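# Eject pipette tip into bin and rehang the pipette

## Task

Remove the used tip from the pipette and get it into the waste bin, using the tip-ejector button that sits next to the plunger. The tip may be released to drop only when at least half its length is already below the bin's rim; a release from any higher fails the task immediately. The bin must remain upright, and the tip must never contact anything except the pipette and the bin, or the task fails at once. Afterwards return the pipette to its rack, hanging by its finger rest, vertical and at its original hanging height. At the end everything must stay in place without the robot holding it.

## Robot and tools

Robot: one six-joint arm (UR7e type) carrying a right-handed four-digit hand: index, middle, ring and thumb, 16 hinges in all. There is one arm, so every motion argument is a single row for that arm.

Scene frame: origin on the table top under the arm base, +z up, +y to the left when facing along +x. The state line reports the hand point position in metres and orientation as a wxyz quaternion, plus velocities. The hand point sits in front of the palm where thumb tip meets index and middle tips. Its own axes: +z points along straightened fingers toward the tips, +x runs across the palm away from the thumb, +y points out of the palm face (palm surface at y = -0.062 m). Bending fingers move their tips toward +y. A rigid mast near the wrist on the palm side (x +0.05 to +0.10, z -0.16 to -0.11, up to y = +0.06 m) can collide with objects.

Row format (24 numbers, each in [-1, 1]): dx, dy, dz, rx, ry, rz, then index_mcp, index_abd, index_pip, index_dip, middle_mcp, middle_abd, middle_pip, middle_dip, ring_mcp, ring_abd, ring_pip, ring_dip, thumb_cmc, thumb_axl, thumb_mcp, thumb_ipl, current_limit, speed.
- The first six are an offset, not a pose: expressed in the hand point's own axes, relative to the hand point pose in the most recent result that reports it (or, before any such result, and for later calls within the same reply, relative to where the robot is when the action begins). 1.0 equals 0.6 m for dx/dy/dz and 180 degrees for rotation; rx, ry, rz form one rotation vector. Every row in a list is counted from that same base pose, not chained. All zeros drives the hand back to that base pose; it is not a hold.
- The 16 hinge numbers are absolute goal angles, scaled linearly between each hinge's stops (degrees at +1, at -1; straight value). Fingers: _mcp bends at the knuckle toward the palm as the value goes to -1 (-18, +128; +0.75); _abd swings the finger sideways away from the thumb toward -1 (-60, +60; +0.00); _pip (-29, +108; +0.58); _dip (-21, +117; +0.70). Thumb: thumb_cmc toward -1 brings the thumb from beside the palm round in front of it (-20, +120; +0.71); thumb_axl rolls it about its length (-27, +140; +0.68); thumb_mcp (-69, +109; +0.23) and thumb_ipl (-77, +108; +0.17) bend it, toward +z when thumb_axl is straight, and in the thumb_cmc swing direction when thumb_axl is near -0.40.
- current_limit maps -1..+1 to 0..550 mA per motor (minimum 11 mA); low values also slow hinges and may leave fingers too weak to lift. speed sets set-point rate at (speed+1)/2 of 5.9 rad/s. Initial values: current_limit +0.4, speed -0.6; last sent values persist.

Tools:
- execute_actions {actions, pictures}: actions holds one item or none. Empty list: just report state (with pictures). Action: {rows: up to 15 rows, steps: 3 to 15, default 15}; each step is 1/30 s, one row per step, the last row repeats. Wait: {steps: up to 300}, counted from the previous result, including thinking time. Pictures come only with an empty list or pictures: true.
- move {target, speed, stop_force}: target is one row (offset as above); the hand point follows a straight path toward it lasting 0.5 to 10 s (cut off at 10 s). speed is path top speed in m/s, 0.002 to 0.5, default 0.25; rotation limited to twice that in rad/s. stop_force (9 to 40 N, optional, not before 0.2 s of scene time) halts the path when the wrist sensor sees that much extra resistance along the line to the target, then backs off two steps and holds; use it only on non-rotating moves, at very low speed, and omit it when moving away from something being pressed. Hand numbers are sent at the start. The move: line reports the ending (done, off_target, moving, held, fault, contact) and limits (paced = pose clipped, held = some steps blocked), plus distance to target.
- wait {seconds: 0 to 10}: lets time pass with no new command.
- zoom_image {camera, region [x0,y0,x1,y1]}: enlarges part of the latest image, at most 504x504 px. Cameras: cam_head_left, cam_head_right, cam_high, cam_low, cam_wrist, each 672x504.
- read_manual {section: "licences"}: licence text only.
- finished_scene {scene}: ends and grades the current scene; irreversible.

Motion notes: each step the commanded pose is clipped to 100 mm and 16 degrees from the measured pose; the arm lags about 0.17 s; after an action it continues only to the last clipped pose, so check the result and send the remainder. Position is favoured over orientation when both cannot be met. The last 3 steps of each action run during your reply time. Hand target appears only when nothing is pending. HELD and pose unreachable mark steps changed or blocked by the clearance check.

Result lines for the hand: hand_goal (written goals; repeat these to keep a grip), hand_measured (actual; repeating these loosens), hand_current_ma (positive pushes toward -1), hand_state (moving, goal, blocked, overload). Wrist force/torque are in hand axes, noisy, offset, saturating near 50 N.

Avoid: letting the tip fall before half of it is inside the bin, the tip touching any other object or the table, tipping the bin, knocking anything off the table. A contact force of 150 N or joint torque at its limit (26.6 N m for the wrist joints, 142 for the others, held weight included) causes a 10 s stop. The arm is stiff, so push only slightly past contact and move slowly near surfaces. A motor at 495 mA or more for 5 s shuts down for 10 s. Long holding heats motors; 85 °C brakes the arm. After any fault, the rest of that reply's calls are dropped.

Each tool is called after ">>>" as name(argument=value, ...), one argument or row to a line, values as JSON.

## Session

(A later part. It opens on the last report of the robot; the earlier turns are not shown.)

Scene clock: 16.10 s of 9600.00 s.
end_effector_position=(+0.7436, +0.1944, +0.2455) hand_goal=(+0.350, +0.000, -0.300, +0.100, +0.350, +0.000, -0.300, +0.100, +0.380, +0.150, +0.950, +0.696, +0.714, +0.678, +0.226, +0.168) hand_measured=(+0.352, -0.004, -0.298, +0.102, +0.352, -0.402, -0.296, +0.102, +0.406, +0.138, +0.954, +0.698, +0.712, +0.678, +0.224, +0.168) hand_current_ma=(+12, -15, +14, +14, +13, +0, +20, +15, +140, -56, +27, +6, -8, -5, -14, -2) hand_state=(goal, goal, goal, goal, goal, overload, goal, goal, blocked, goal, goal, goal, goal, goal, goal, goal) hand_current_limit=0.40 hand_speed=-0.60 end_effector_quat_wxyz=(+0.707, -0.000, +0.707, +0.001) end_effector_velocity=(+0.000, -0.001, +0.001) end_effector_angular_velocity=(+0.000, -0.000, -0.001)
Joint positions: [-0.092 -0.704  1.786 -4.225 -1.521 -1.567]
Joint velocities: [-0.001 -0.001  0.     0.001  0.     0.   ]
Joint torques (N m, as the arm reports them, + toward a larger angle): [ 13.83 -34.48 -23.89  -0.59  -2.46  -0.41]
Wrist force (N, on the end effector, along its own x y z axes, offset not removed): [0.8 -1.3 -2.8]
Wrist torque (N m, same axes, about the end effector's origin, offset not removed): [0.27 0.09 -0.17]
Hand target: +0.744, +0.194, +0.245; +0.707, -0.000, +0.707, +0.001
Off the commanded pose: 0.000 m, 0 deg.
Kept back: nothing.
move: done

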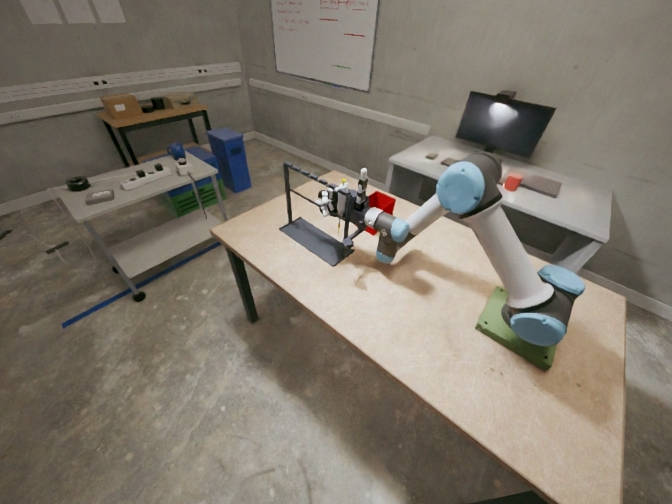

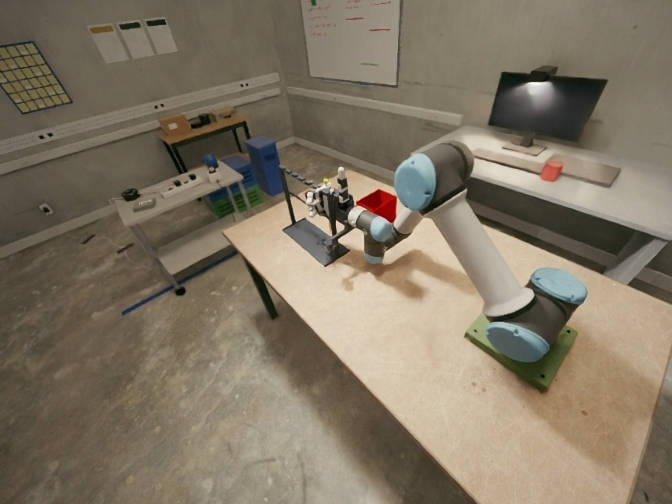

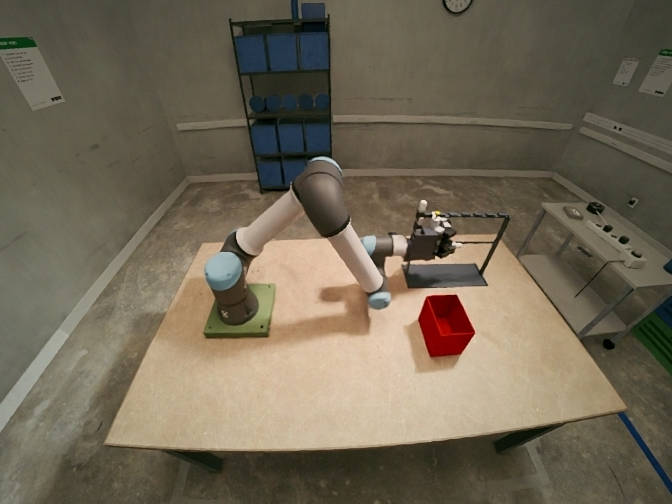

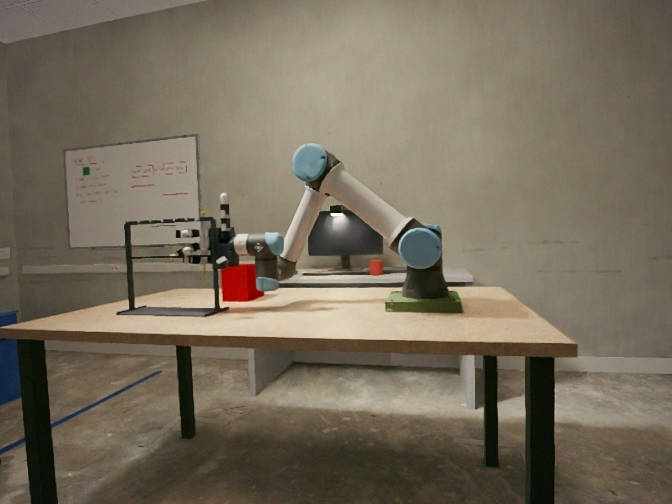

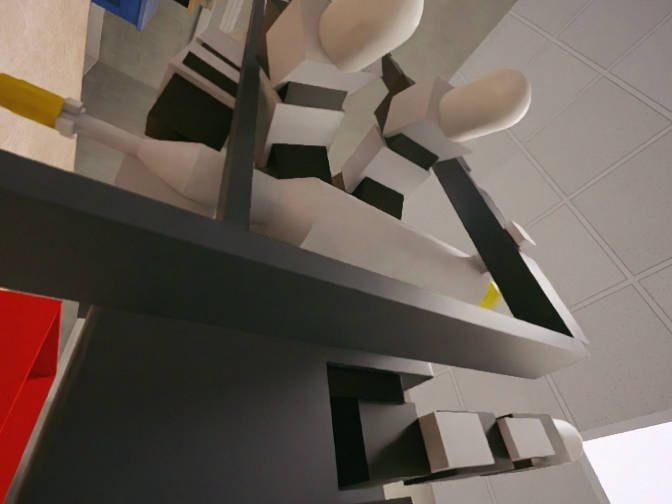

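>>> execute_actions(
  actions=[
    {"rows":[[-0.002,-0.003,0.004,0,0,0,0.4,0,-0.35,0.1,0.4,0,-0.35,0.1,0.65,0.15,0.75,0.696,0.714,0.678,0.226,0.168,0.4,-0.6],[-0.004,-0.005,0.008,0,0,0,0.4,0,-0.35,0.1,0.4,0,-0.35,0.1,0.65,0.15,0.75,0.696,0.714,0.678,0.226,0.168,0.4,-0.6],[-0.006,-0.006,0.012,0,0,0,0.4,0,-0.35,0.1,0.4,0,-0.35,0.1,0.65,0.15,0.75,0.696,0.714,0.678,0.226,0.168,0.4,-0.6],[-0.008,-0.006,0.018,0,0,0,0.4,0,-0.35,0.1,0.4,0,-0.35,0.1,0.65,0.15,0.75,0.696,0.714,0.678,0.226,0.168,0.4,-0.6]]},
  ],
)

>>> wait(
  seconds=0.4,
)

>>> zoom_image(
  camera="cam_high",
  region=[390, 190, 490, 270],
)

Scene clock: 16.73 s of 9600.00 s.
end_effector_position=(+0.7531, +0.1911, +0.2498) hand_goal=(+0.400, +0.000, -0.350, +0.100, +0.400, +0.000, -0.350, +0.100, +0.650, +0.150, +0.750, +0.696, +0.714, +0.678, +0.226, +0.168) hand_measured=(+0.398, -0.004, -0.348, +0.102, +0.396, -0.410, -0.350, +0.102, +0.646, +0.138, +0.754, +0.698, +0.712, +0.678, +0.224, +0.168) hand_current_ma=(-13, -15, +15, +14, -15, +0, -1, +15, +0, -56, +18, +6, -8, -5, -14, -2) hand_state=(goal, goal, goal, goal, goal, overload, goal, goal, moving, goal, goal, goal, goal, goal, goal, goal) hand_current_limit=0.40 hand_speed=-0.60 end_effector_quat_wxyz=(+0.707, -0.000, +0.707, +0.001) end_effector_velocity=(+0.010, -0.002, +0.003) end_effector_angular_velocity=(+0.000, +0.002, +0.001)
Joint positions: [-0.097 -0.703  1.76  -4.2   -1.515 -1.567]
Joint velocities: [-0.003  0.003 -0.029  0.027  0.004  0.   ]
Joint torques (N m, as the arm reports them, + toward a larger angle): [-10.83 -35.24 -24.52  -0.44   2.26   0.2 ]
Wrist force (N, on the end effector, along its own x y z axes, offset not removed): [0.5 0.3 -0.9]
Wrist torque (N m, same axes, about the end effector's origin, offset not removed): [0.16 0.02 -0.07]
Steps of this call (steps 1 to 7: nothing new was sent; steps 8 to 19: the first 12 steps of this action). Readings (end_effector_position | what the end effector reports):
8: (+0.7436, +0.1944, +0.2455) | hand_goal=(+0.400, +0.000, -0.350, +0.100, +0.400, +0.000, -0.350, +0.100, +0.650, +0.150, +0.750, +0.696, +0.714, +0.678, +0.226, +0.168) hand_measured=(+0.352, -0.004, -0.298, +0.102, +0.352, -0.402, -0.296, +0.102, +0.406, +0.138, +0.954, +0.698, +0.712, +0.678, +0.224, +0.168) hand_current_ma=(+12, -15, +14, +14, +13, +0, +20, +15, +140, -56, +27, +6, -8, -5, -14, -2) hand_state=(moving, goal, moving, goal, moving, overload, moving, goal, moving, goal, moving, goal, goal, goal, goal, goal) hand_current_limit=0.40 hand_speed=-0.60
9: (+0.7439, +0.1943, +0.2456) | hand_goal=(+0.400, +0.000, -0.350, +0.100, +0.400, +0.000, -0.350, +0.100, +0.650, +0.150, +0.750, +0.696, +0.714, +0.678, +0.226, +0.168) hand_measured=(+0.356, -0.004, -0.302, +0.102, +0.356, -0.402, -0.300, +0.102, +0.408, +0.138, +0.952, +0.698, +0.712, +0.678, +0.224, +0.168) hand_current_ma=(-84, -15, +78, +14, -92, +0, +87, +15, +6, -56, +150, +6, -8, -5, -14, -2) hand_state=(moving, goal, moving, goal, moving, overload, moving, goal, moving, goal, moving, goal, goal, goal, goal, goal) hand_current_limit=0.40 hand_speed=-0.60
11: (+0.7457, +0.1933, +0.2464) | hand_goal=(+0.400, +0.000, -0.350, +0.100, +0.400, +0.000, -0.350, +0.100, +0.650, +0.150, +0.750, +0.696, +0.714, +0.678, +0.226, +0.168) hand_measured=(+0.388, -0.004, -0.338, +0.102, +0.384, -0.404, -0.338, +0.102, +0.438, +0.138, +0.900, +0.698, +0.712, +0.678, +0.224, +0.168) hand_current_ma=(+4, -15, +1, +14, -88, +0, -12, +15, -69, -56, +52, +6, -8, -5, -14, -2) hand_state=(moving, goal, moving, goal, moving, overload, moving, goal, moving, goal, moving, goal, goal, goal, goal, goal) hand_current_limit=0.40 hand_speed=-0.60
15: (+0.7508, +0.1917, +0.2489) | hand_goal=(+0.400, +0.000, -0.350, +0.100, +0.400, +0.000, -0.350, +0.100, +0.650, +0.150, +0.750, +0.696, +0.714, +0.678, +0.226, +0.168) hand_measured=(+0.398, -0.004, -0.348, +0.102, +0.388, -0.410, -0.350, +0.102, +0.552, +0.138, +0.772, +0.698, +0.712, +0.678, +0.224, +0.168) hand_current_ma=(-12, -15, +15, +14, -29, +0, -1, +15, -63, -56, +1, +6, -8, -5, -14, -2) hand_state=(goal, goal, goal, goal, moving, overload, goal, goal, moving, goal, moving, goal, goal, goal, goal, goal) hand_current_limit=0.40 hand_speed=-0.60
19: the state above

Scene clock: 17.23 s of 9600.00 s.
end_effector_position=(+0.7544, +0.1909, +0.2502) hand_goal=(+0.400, +0.000, -0.350, +0.100, +0.400, +0.000, -0.350, +0.100, +0.650, +0.150, +0.750, +0.696, +0.714, +0.678, +0.226, +0.168) hand_measured=(+0.398, -0.004, -0.348, +0.102, +0.398, -0.414, -0.350, +0.102, +0.648, +0.138, +0.752, +0.698, +0.712, +0.678, +0.224, +0.168) hand_current_ma=(-13, -15, +15, +14, -16, +0, -1, +15, -13, -56, +15, +6, -8, -5, -14, -2) hand_state=(goal, goal, goal, goal, goal, overload, goal, goal, goal, goal, goal, goal, goal, goal, goal, goal) hand_current_limit=0.40 hand_speed=-0.60 end_effector_quat_wxyz=(+0.707, -0.000, +0.707, +0.001) end_effector_velocity=(+0.000, +0.000, +0.000) end_effector_angular_velocity=(-0.000, +0.000, +0.001)
Joint positions: [-0.098 -0.703  1.757 -4.196 -1.515 -1.567]
Joint velocities: [ 0.     0.    -0.001  0.001  0.    -0.   ]
Joint torques (N m, as the arm reports them, + toward a larger angle): [-10.07 -35.27 -25.12  -0.48   2.07   0.59]
Wrist force (N, on the end effector, along its own x y z axes, offset not removed): [1.0 -0.5 -1.0]
Wrist torque (N m, same axes, about the end effector's origin, offset not removed): [0.03 -0.08 -0.03]
Hand target: +0.754, +0.191, +0.250; +0.707, -0.000, +0.707, +0.001
Off the commanded pose: 0.000 m, 0 deg.
Kept back: nothing.
Steps of this call (steps 1 to 3: the last 3 steps of your previous action; steps 4 to 15: nothing new was sent). Readings (end_effector_position | what the end effector reports):
1: (+0.7534, +0.1911, +0.2499) | hand_goal=(+0.400, +0.000, -0.350, +0.100, +0.400, +0.000, -0.350, +0.100, +0.650, +0.150, +0.750, +0.696, +0.714, +0.678, +0.226, +0.168) hand_measured=(+0.398, -0.004, -0.348, +0.102, +0.398, -0.410, -0.350, +0.102, +0.648, +0.138, +0.754, +0.698, +0.712, +0.678, +0.224, +0.168) hand_current_ma=(-13, -15, +15, +14, -15, +0, -1, +15, -10, -56, +17, +6, -8, -5, -14, -2) hand_state=(goal, goal, goal, goal, goal, overload, goal, goal, moving, goal, goal, goal, goal, goal, goal, goal) hand_current_limit=0.40 hand_speed=-0.60
2: (+0.7536, +0.1910, +0.2500) | hand_goal=(+0.400, +0.000, -0.350, +0.100, +0.400, +0.000, -0.350, +0.100, +0.650, +0.150, +0.750, +0.696, +0.714, +0.678, +0.226, +0.168) hand_measured=(+0.398, -0.004, -0.348, +0.102, +0.398, -0.410, -0.350, +0.102, +0.648, +0.138, +0.752, +0.698, +0.712, +0.678, +0.224, +0.168) hand_current_ma=(-13, -15, +15, +14, -16, +0, -1, +15, -13, -56, +16, +6, -8, -5, -14, -2) hand_state=(goal, goal, goal, goal, goal, overload, goal, goal, goal, goal, goal, goal, goal, goal, goal, goal) hand_current_limit=0.40 hand_speed=-0.60
4: (+0.7539, +0.1910, +0.2501) | hand_goal=(+0.400, +0.000, -0.350, +0.100, +0.400, +0.000, -0.350, +0.100, +0.650, +0.150, +0.750, +0.696, +0.714, +0.678, +0.226, +0.168) hand_measured=(+0.398, -0.004, -0.348, +0.102, +0.398, -0.412, -0.350, +0.102, +0.648, +0.138, +0.752, +0.698, +0.712, +0.678, +0.224, +0.168) hand_current_ma=(-13, -15, +15, +14, -16, +0, -1, +15, -13, -56, +15, +6, -8, -5, -14, -2) hand_state=(goal, goal, goal, goal, goal, overload, goal, goal, goal, goal, goal, goal, goal, goal, goal, goal) hand_current_limit=0.40 hand_speed=-0.60
8: (+0.7542, +0.1909, +0.2502) | hand_goal=(+0.400, +0.000, -0.350, +0.100, +0.400, +0.000, -0.350, +0.100, +0.650, +0.150, +0.750, +0.696, +0.714, +0.678, +0.226, +0.168) hand_measured=(+0.398, -0.004, -0.348, +0.102, +0.398, -0.412, -0.350, +0.102, +0.648, +0.138, +0.752, +0.698, +0.712, +0.678, +0.224, +0.168) hand_current_ma=(-13, -15, +15, +14, -16, +0, -1, +15, -13, -56, +15, +6, -8, -5, -14, -2) hand_state=(goal, goal, goal, goal, goal, overload, goal, goal, goal, goal, goal, goal, goal, goal, goal, goal) hand_current_limit=0.40 hand_speed=-0.60
15: the state above

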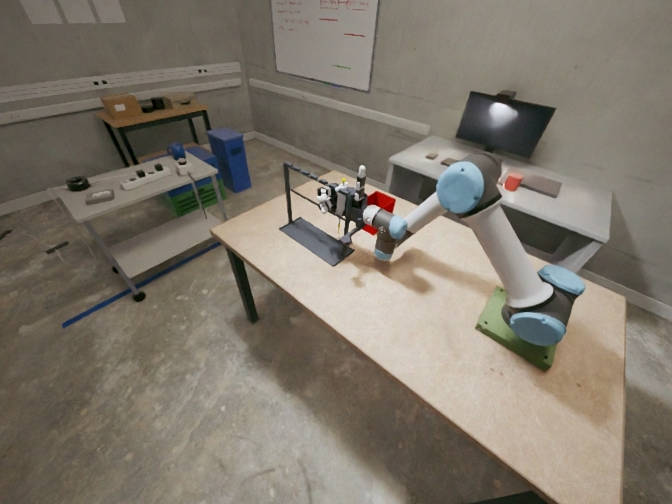

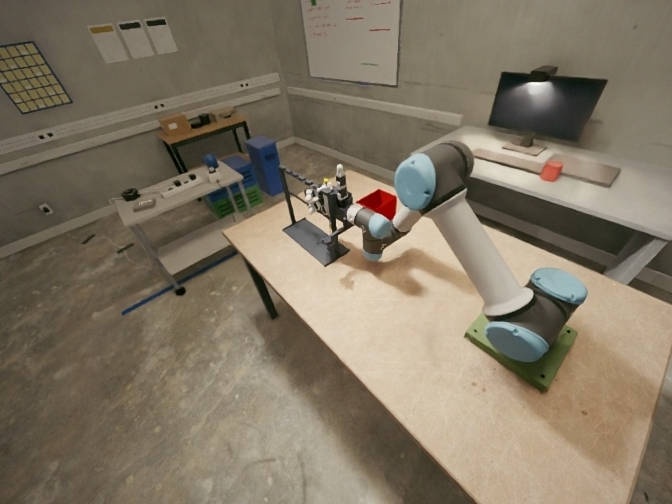

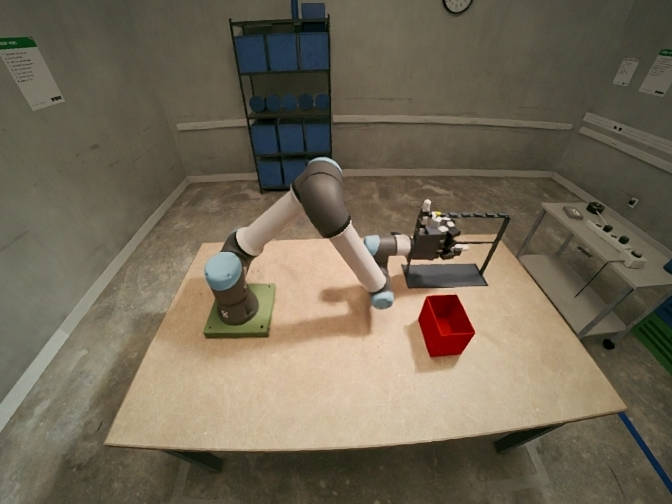

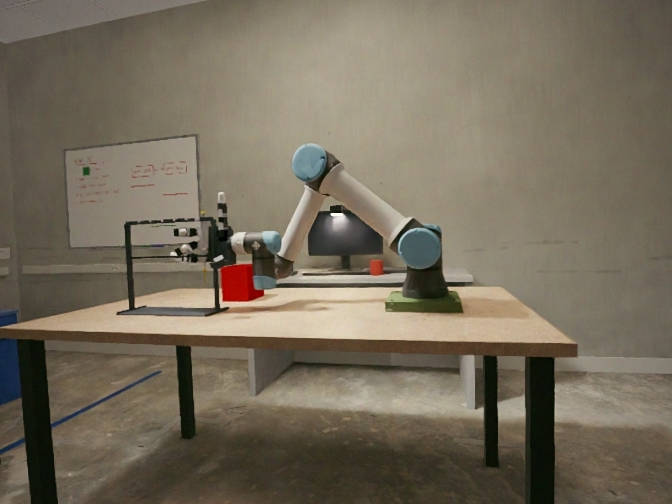

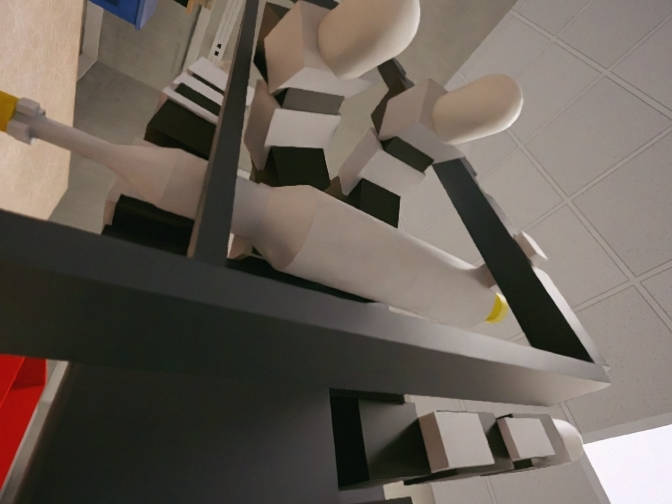

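Region (390, 190, 490, 270) of cam_high's 672x504 image, scaled by 5.040, with more detail than that image has; it fills the top 403 rows of this view, and the rest is white.

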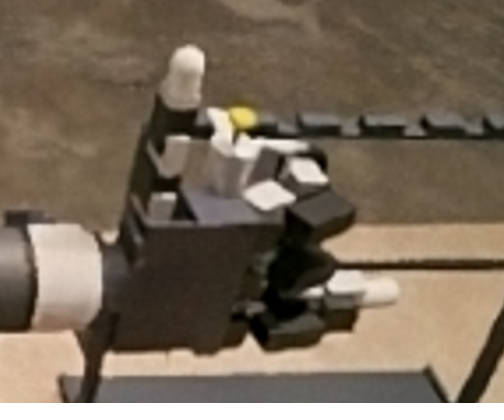

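>>> move(
  target=[0,0.013,0,0,0,0,0.3,0,-0.6,-0.15,0.3,0,-0.6,-0.15,0.72,0.15,0.7,0.696,0.714,0.678,0.226,0.168,0.4,-0.75],
  speed=0.02,
)

>>> zoom_image(
  camera="cam_head_left",
  region=[300, 155, 400, 255],
)

Scene clock: 18.23 s of 9600.00 s.
end_effector_position=(+0.7544, +0.1983, +0.2502) hand_goal=(+0.300, +0.000, -0.600, -0.150, +0.300, +0.000, -0.600, -0.150, +0.720, +0.150, +0.700, +0.696, +0.714, +0.678, +0.226, +0.168) hand_measured=(+0.302, -0.004, -0.598, -0.148, +0.302, -0.418, -0.594, -0.148, +0.718, +0.138, +0.702, +0.698, +0.712, +0.678, +0.224, +0.168) hand_current_ma=(+13, -15, +14, +14, +15, +0, +27, +16, -14, -56, +15, +6, -8, -5, -14, -2) hand_state=(goal, goal, goal, goal, goal, overload, goal, goal, goal, goal, goal, goal, goal, goal, goal, goal) hand_current_limit=0.40 hand_speed=-0.75 end_effector_quat_wxyz=(+0.707, -0.000, +0.707, +0.001) end_effector_velocity=(-0.000, +0.003, -0.001) end_effector_angular_velocity=(+0.001, +0.002, +0.001)
Joint positions: [-0.083 -0.701  1.752 -4.193 -1.529 -1.567]
Joint velocities: [ 0.005  0.001 -0.001  0.002 -0.005  0.001]
Joint torques (N m, as the arm reports them, + toward a larger angle): [ 12.2  -34.81 -24.88  -0.52  -2.67   0.05]
Wrist force (N, on the end effector, along its own x y z axes, offset not removed): [0.4 -1.3 -1.4]
Wrist torque (N m, same axes, about the end effector's origin, offset not removed): [0.10 0.04 -0.09]
Hand target: +0.754, +0.199, +0.250; +0.707, -0.000, +0.707, +0.001
Off the commanded pose: 0.000 m, 0 deg.
Kept back: nothing.
move: done

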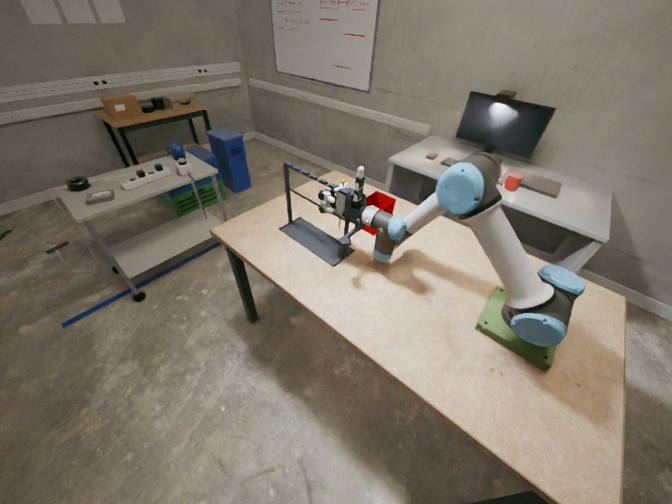

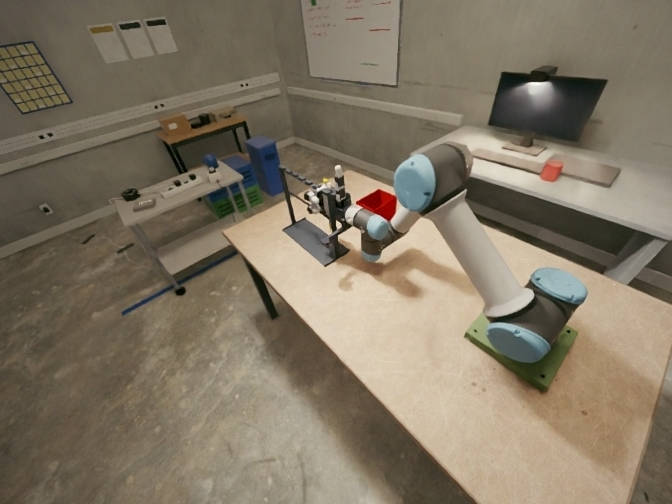

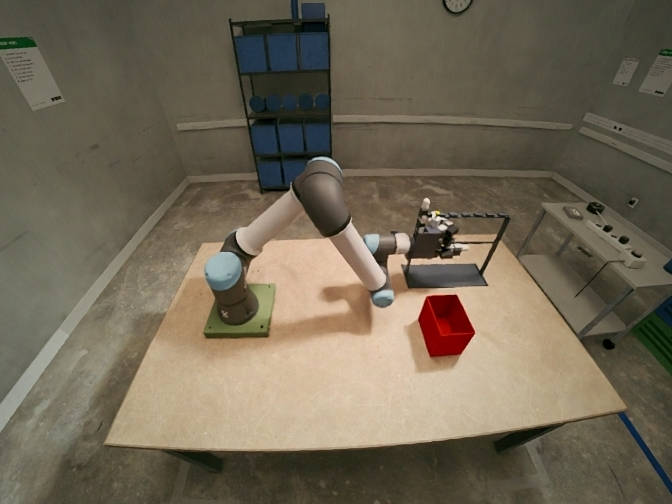

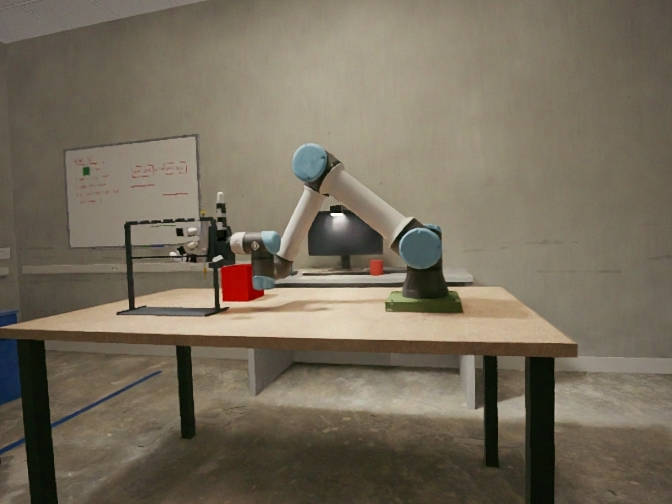

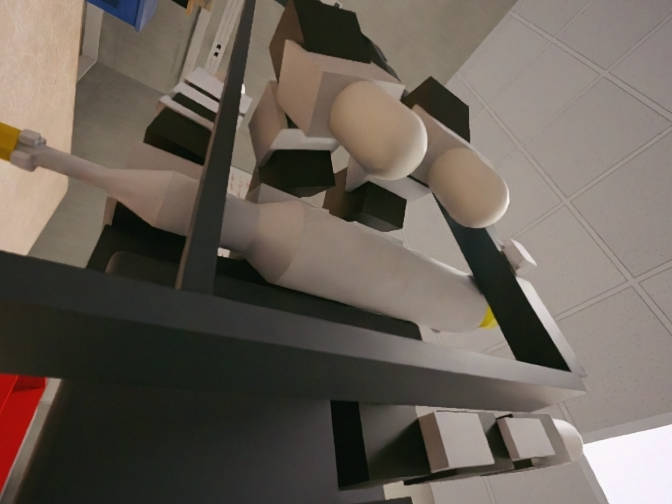

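Region (300, 155, 400, 255) of cam_head_left's 672x504 image, scaled by 5.040, with more detail than that image has.

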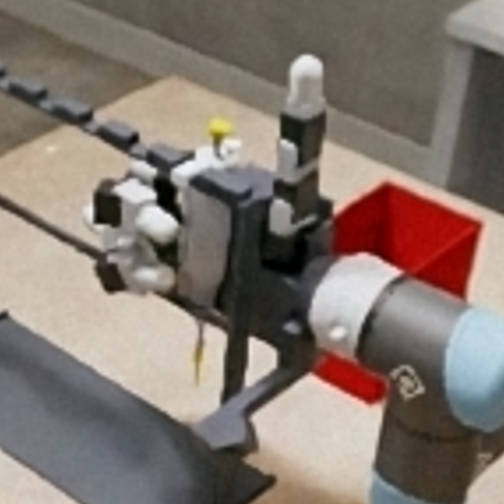

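>>> move(
  target=[0,0.003,0,0,0,0,0.2,0,-0.9,-0.35,0.2,0,-0.9,-0.35,0.72,0.15,0.7,0.696,0.714,0.678,0.226,0.168,0.6,-0.75],
  speed=0.02,
)

>>> zoom_image(
  camera="cam_low",
  region=[160, 190, 260, 290],
)

Scene clock: 19.17 s of 9600.00 s.
end_effector_position=(+0.7544, +0.2000, +0.2503) hand_goal=(+0.200, +0.000, -0.900, -0.350, +0.200, +0.000, -0.900, -0.350, +0.720, +0.150, +0.700, +0.696, +0.714, +0.678, +0.226, +0.168) hand_measured=(+0.202, -0.004, -0.762, -0.310, +0.202, -0.418, -0.770, -0.320, +0.718, +0.138, +0.702, +0.698, +0.712, +0.678, +0.224, +0.168) hand_current_ma=(+16, -15, +440, +200, +15, +0, +440, +160, -14, -56, +15, +6, -8, -5, -14, -2) hand_state=(goal, goal, blocked, blocked, goal, overload, blocked, blocked, goal, goal, goal, goal, goal, goal, goal, goal) hand_current_limit=0.60 hand_speed=-0.75 end_effector_quat_wxyz=(+0.707, -0.000, +0.707, +0.001) end_effector_velocity=(+0.000, +0.001, -0.000) end_effector_angular_velocity=(-0.001, +0.000, +0.000)
Joint positions: [-0.08  -0.7    1.75  -4.193 -1.533 -1.567]
Joint velocities: [ 0.002  0.    -0.001  0.001 -0.001 -0.001]
Joint torques (N m, as the arm reports them, + toward a larger angle): [ 14.05 -34.46 -24.47  -0.42  -2.54  -0.6 ]
Wrist force (N, on the end effector, along its own x y z axes, offset not removed): [0.4 -2.4 -1.5]
Wrist torque (N m, same axes, about the end effector's origin, offset not removed): [-0.01 -0.06 -0.02]
Hand target: +0.754, +0.200, +0.250; +0.707, -0.000, +0.707, +0.001
Off the commanded pose: 0.000 m, 0 deg.
Kept back: nothing.
move: done

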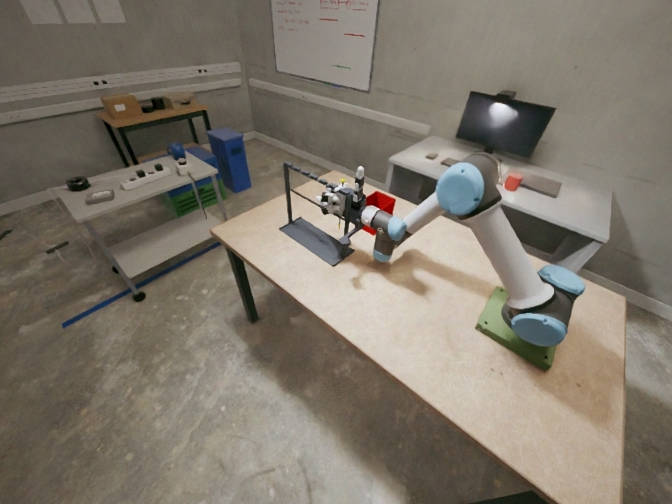

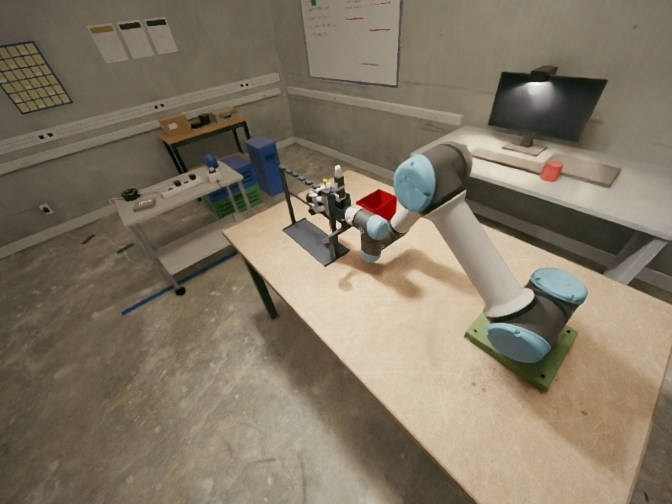

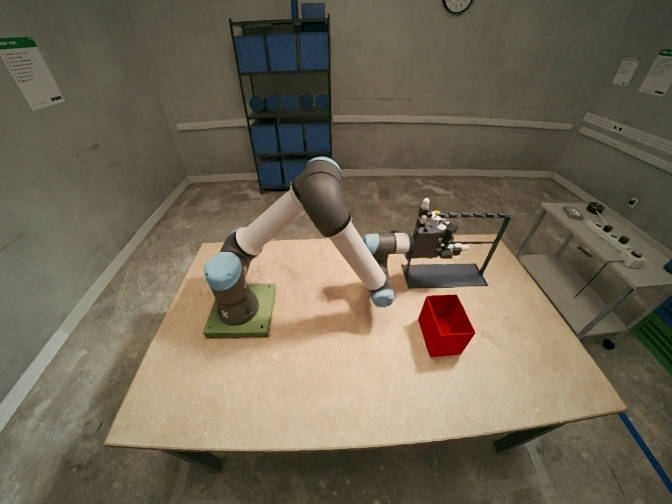

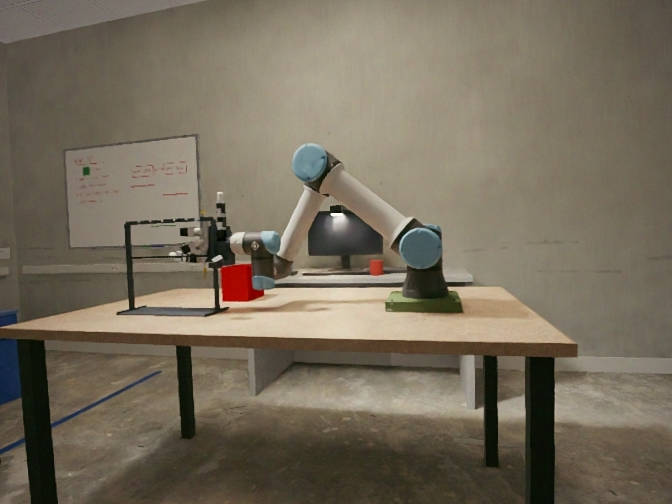

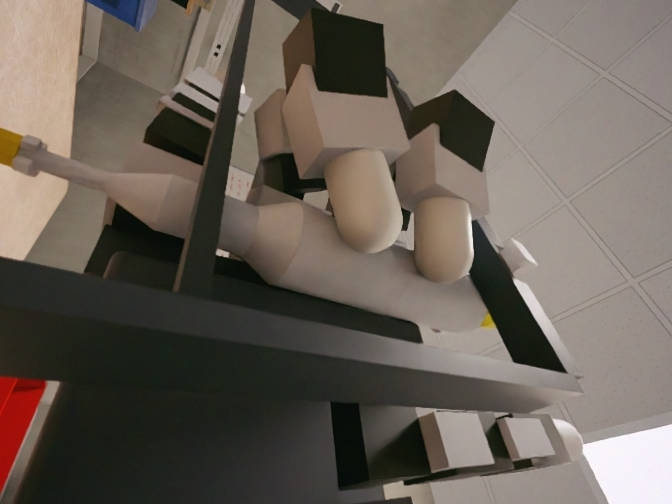

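Region (160, 190, 260, 290) of cam_low's 672x504 image, scaled by 5.040, with more detail than that image has.

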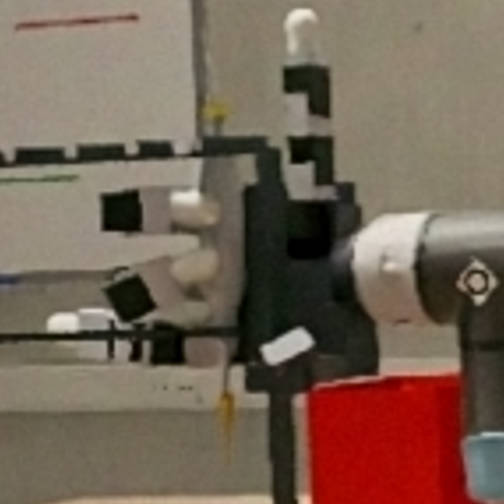

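Good grip. Lift 14 mm.

>>> move(
  target=[-0.023,0,0,0,0,0,0.17,0,-0.9,-0.38,0.17,0,-0.9,-0.38,0.72,0.15,0.7,0.696,0.714,0.678,0.226,0.168,0.7,-0.75],
  speed=0.02,
)

>>> zoom_image(
  camera="cam_low",
  region=[170, 190, 240, 250],
)

>>> zoom_image(
  camera="cam_head_left",
  region=[310, 155, 380, 225],
)

Scene clock: 20.40 s of 9600.00 s.
end_effector_position=(+0.7544, +0.2000, +0.2637) hand_goal=(+0.170, +0.000, -0.900, -0.380, +0.170, +0.000, -0.900, -0.380, +0.720, +0.150, +0.700, +0.696, +0.714, +0.678, +0.226, +0.168) hand_measured=(+0.194, -0.004, -0.762, -0.312, +0.190, -0.418, -0.770, -0.322, +0.718, +0.138, +0.702, +0.698, +0.712, +0.678, +0.224, +0.168) hand_current_ma=(+136, -15, +468, +345, +108, +0, +467, +318, -14, -56, +15, +6, -8, -5, -14, -2) hand_state=(blocked, goal, blocked, blocked, blocked, overload, blocked, blocked, goal, goal, goal, goal, goal, goal, goal, goal) hand_current_limit=0.70 hand_speed=-0.75 end_effector_quat_wxyz=(+0.707, -0.000, +0.707, +0.001) end_effector_velocity=(-0.000, -0.000, +0.003) end_effector_angular_velocity=(+0.001, -0.002, -0.000)
Joint positions: [-0.08  -0.728  1.755 -4.17  -1.533 -1.567]
Joint velocities: [-0.    -0.005  0.     0.003 -0.     0.001]
Joint torques (N m, as the arm reports them, + toward a larger angle): [-10.38 -52.58  -3.76  -0.54   2.18   0.4 ]
Wrist force (N, on the end effector, along its own x y z axes, offset not removed): [1.9 -1.3 -1.9]
Wrist torque (N m, same axes, about the end effector's origin, offset not removed): [0.03 -0.15 -0.06]
Hand target: +0.754, +0.200, +0.264; +0.707, -0.000, +0.707, +0.001
Off the commanded pose: 0.000 m, 0 deg.
Kept back: nothing.
move: done

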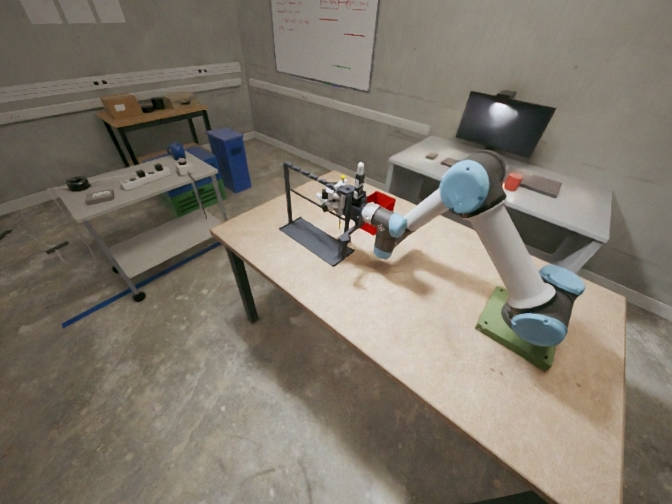

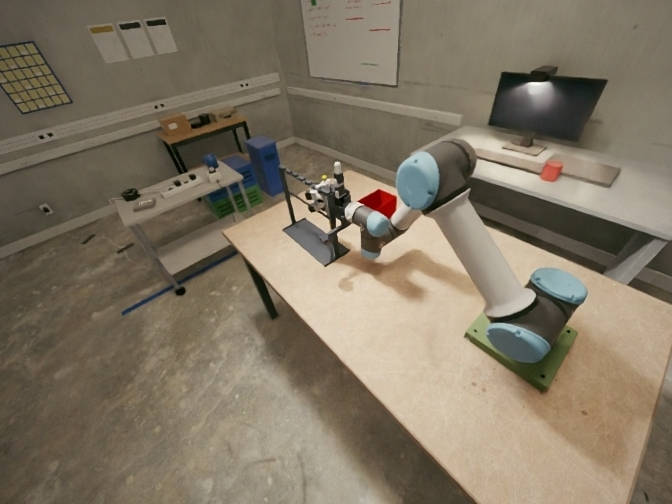

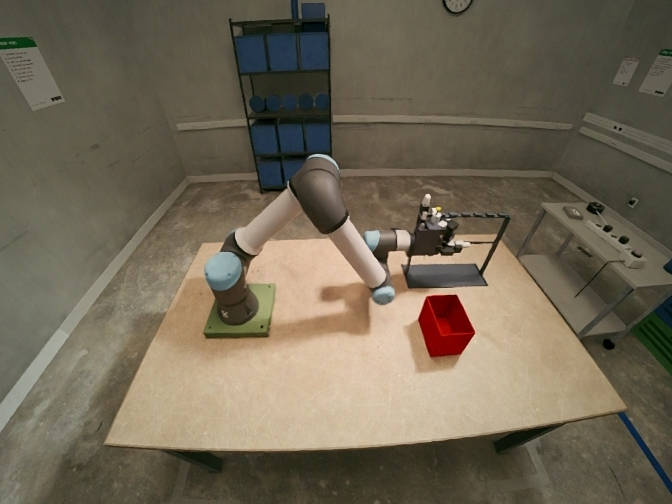

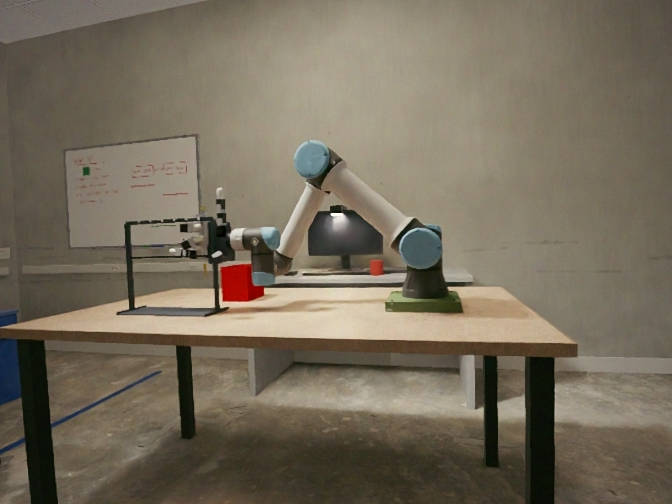

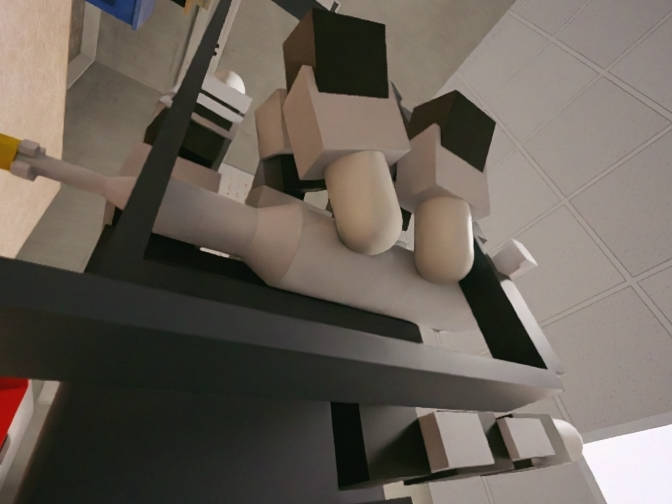

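Region (170, 190, 240, 250) of cam_low's 672x504 image, scaled by 7.200, with more detail than that image has; it fills the top 432 rows of this view, and the rest is white.

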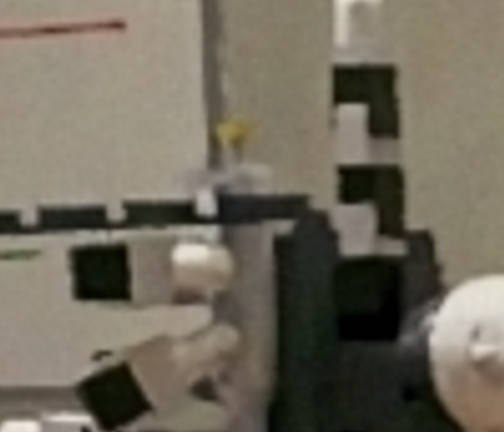

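Region (310, 155, 380, 225) of cam_head_left's 672x504 image, scaled by 7.200, with more detail than that image has.

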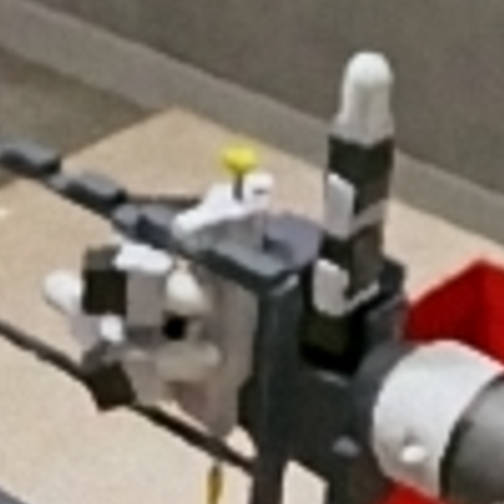

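>>> move(
  target=[-0.002,-0.12,0,0,0,0,0.17,0,-0.9,-0.38,0.17,0,-0.9,-0.38,0.72,0.15,0.7,0.696,0.714,0.678,0.226,0.168,0.7,-0.75],
  speed=0.04,
)

>>> zoom_image(
  camera="cam_high",
  region=[400, 200, 480, 270],
)

Scene clock: 22.83 s of 9600.00 s.
end_effector_position=(+0.7545, +0.1284, +0.2650) hand_goal=(+0.170, +0.000, -0.900, -0.380, +0.170, +0.000, -0.900, -0.380, +0.720, +0.150, +0.700, +0.696, +0.714, +0.678, +0.226, +0.168) hand_measured=(+0.194, -0.004, -0.762, -0.312, +0.190, -0.418, -0.770, -0.322, +0.718, +0.138, +0.702, +0.698, +0.712, +0.678, +0.224, +0.168) hand_current_ma=(+136, -15, +468, +345, +108, +0, +467, +318, -13, -56, +15, +6, -8, -5, -14, -2) hand_state=(blocked, goal, blocked, blocked, blocked, overload, blocked, blocked, goal, goal, goal, goal, goal, goal, goal, goal) hand_current_limit=0.70 hand_speed=-0.75 end_effector_quat_wxyz=(+0.707, -0.000, +0.707, +0.001) end_effector_velocity=(+0.000, -0.004, +0.000) end_effector_angular_velocity=(-0.001, +0.001, -0.001)
Joint positions: [-0.219 -0.743  1.79  -4.189 -1.394 -1.567]
Joint velocities: [-0.007 -0.001  0.001  0.001  0.006 -0.001]
Joint torques (N m, as the arm reports them, + toward a larger angle): [-10.24 -51.86  -3.89  -4.12   2.22   1.67]
Wrist force (N, on the end effector, along its own x y z axes, offset not removed): [1.2 0.2 -2.1]
Wrist torque (N m, same axes, about the end effector's origin, offset not removed): [0.28 0.00 0.02]
Hand target: +0.754, +0.128, +0.265; +0.707, -0.000, +0.707, +0.001
Off the commanded pose: 0.000 m, 0 deg.
Kept back: nothing.
move: done

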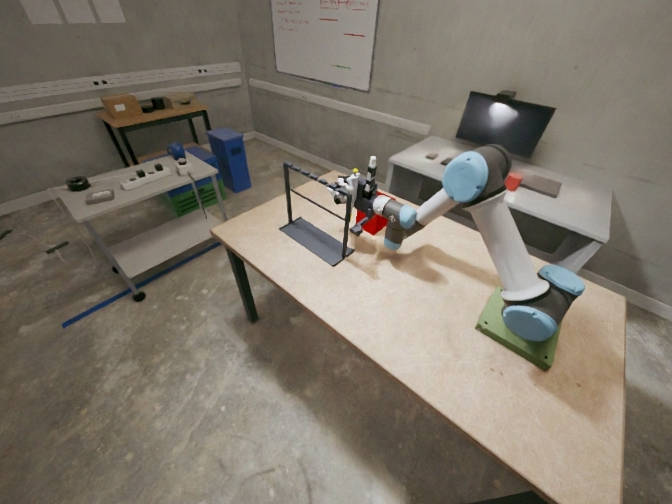

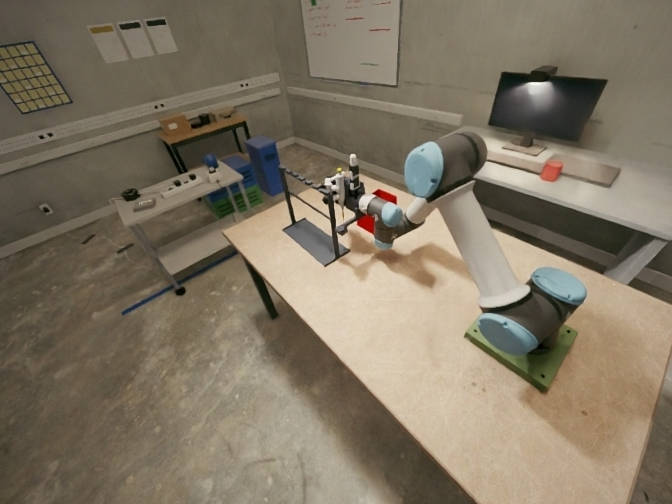

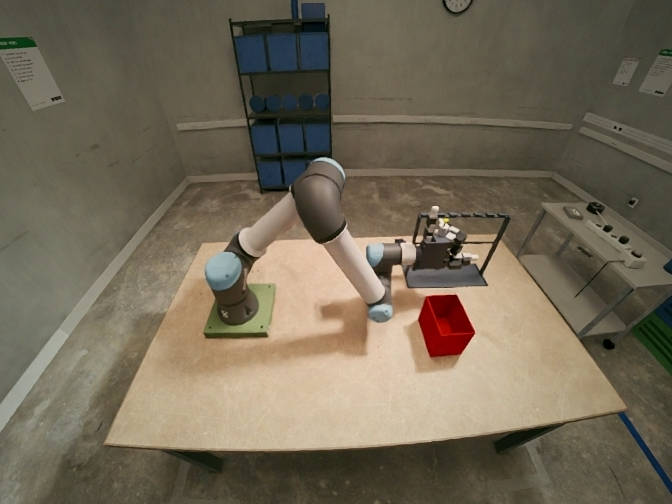

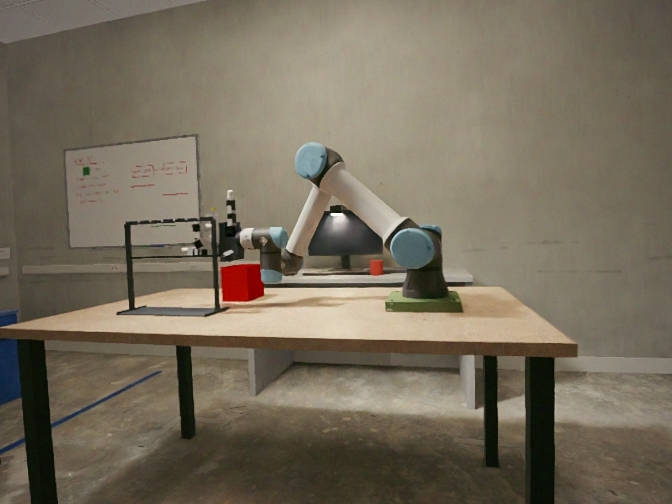

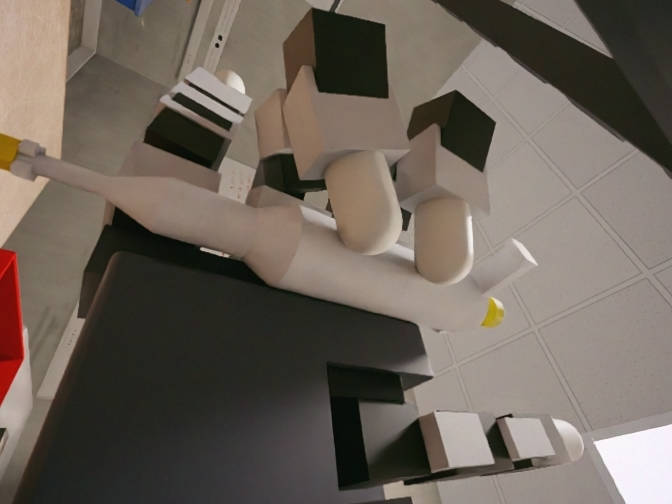

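Region (400, 200, 480, 270) of cam_high's 672x504 image, scaled by 6.300, with more detail than that image has; it fills the top 441 rows of this view, and the rest is white.

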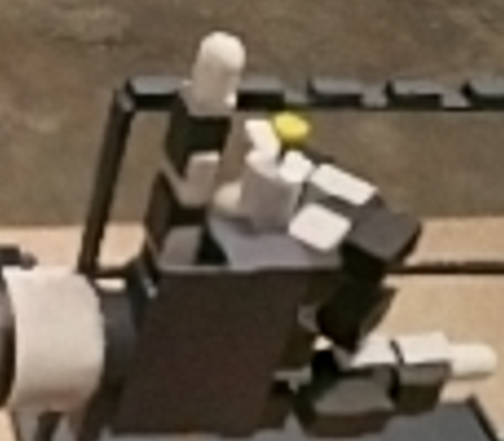

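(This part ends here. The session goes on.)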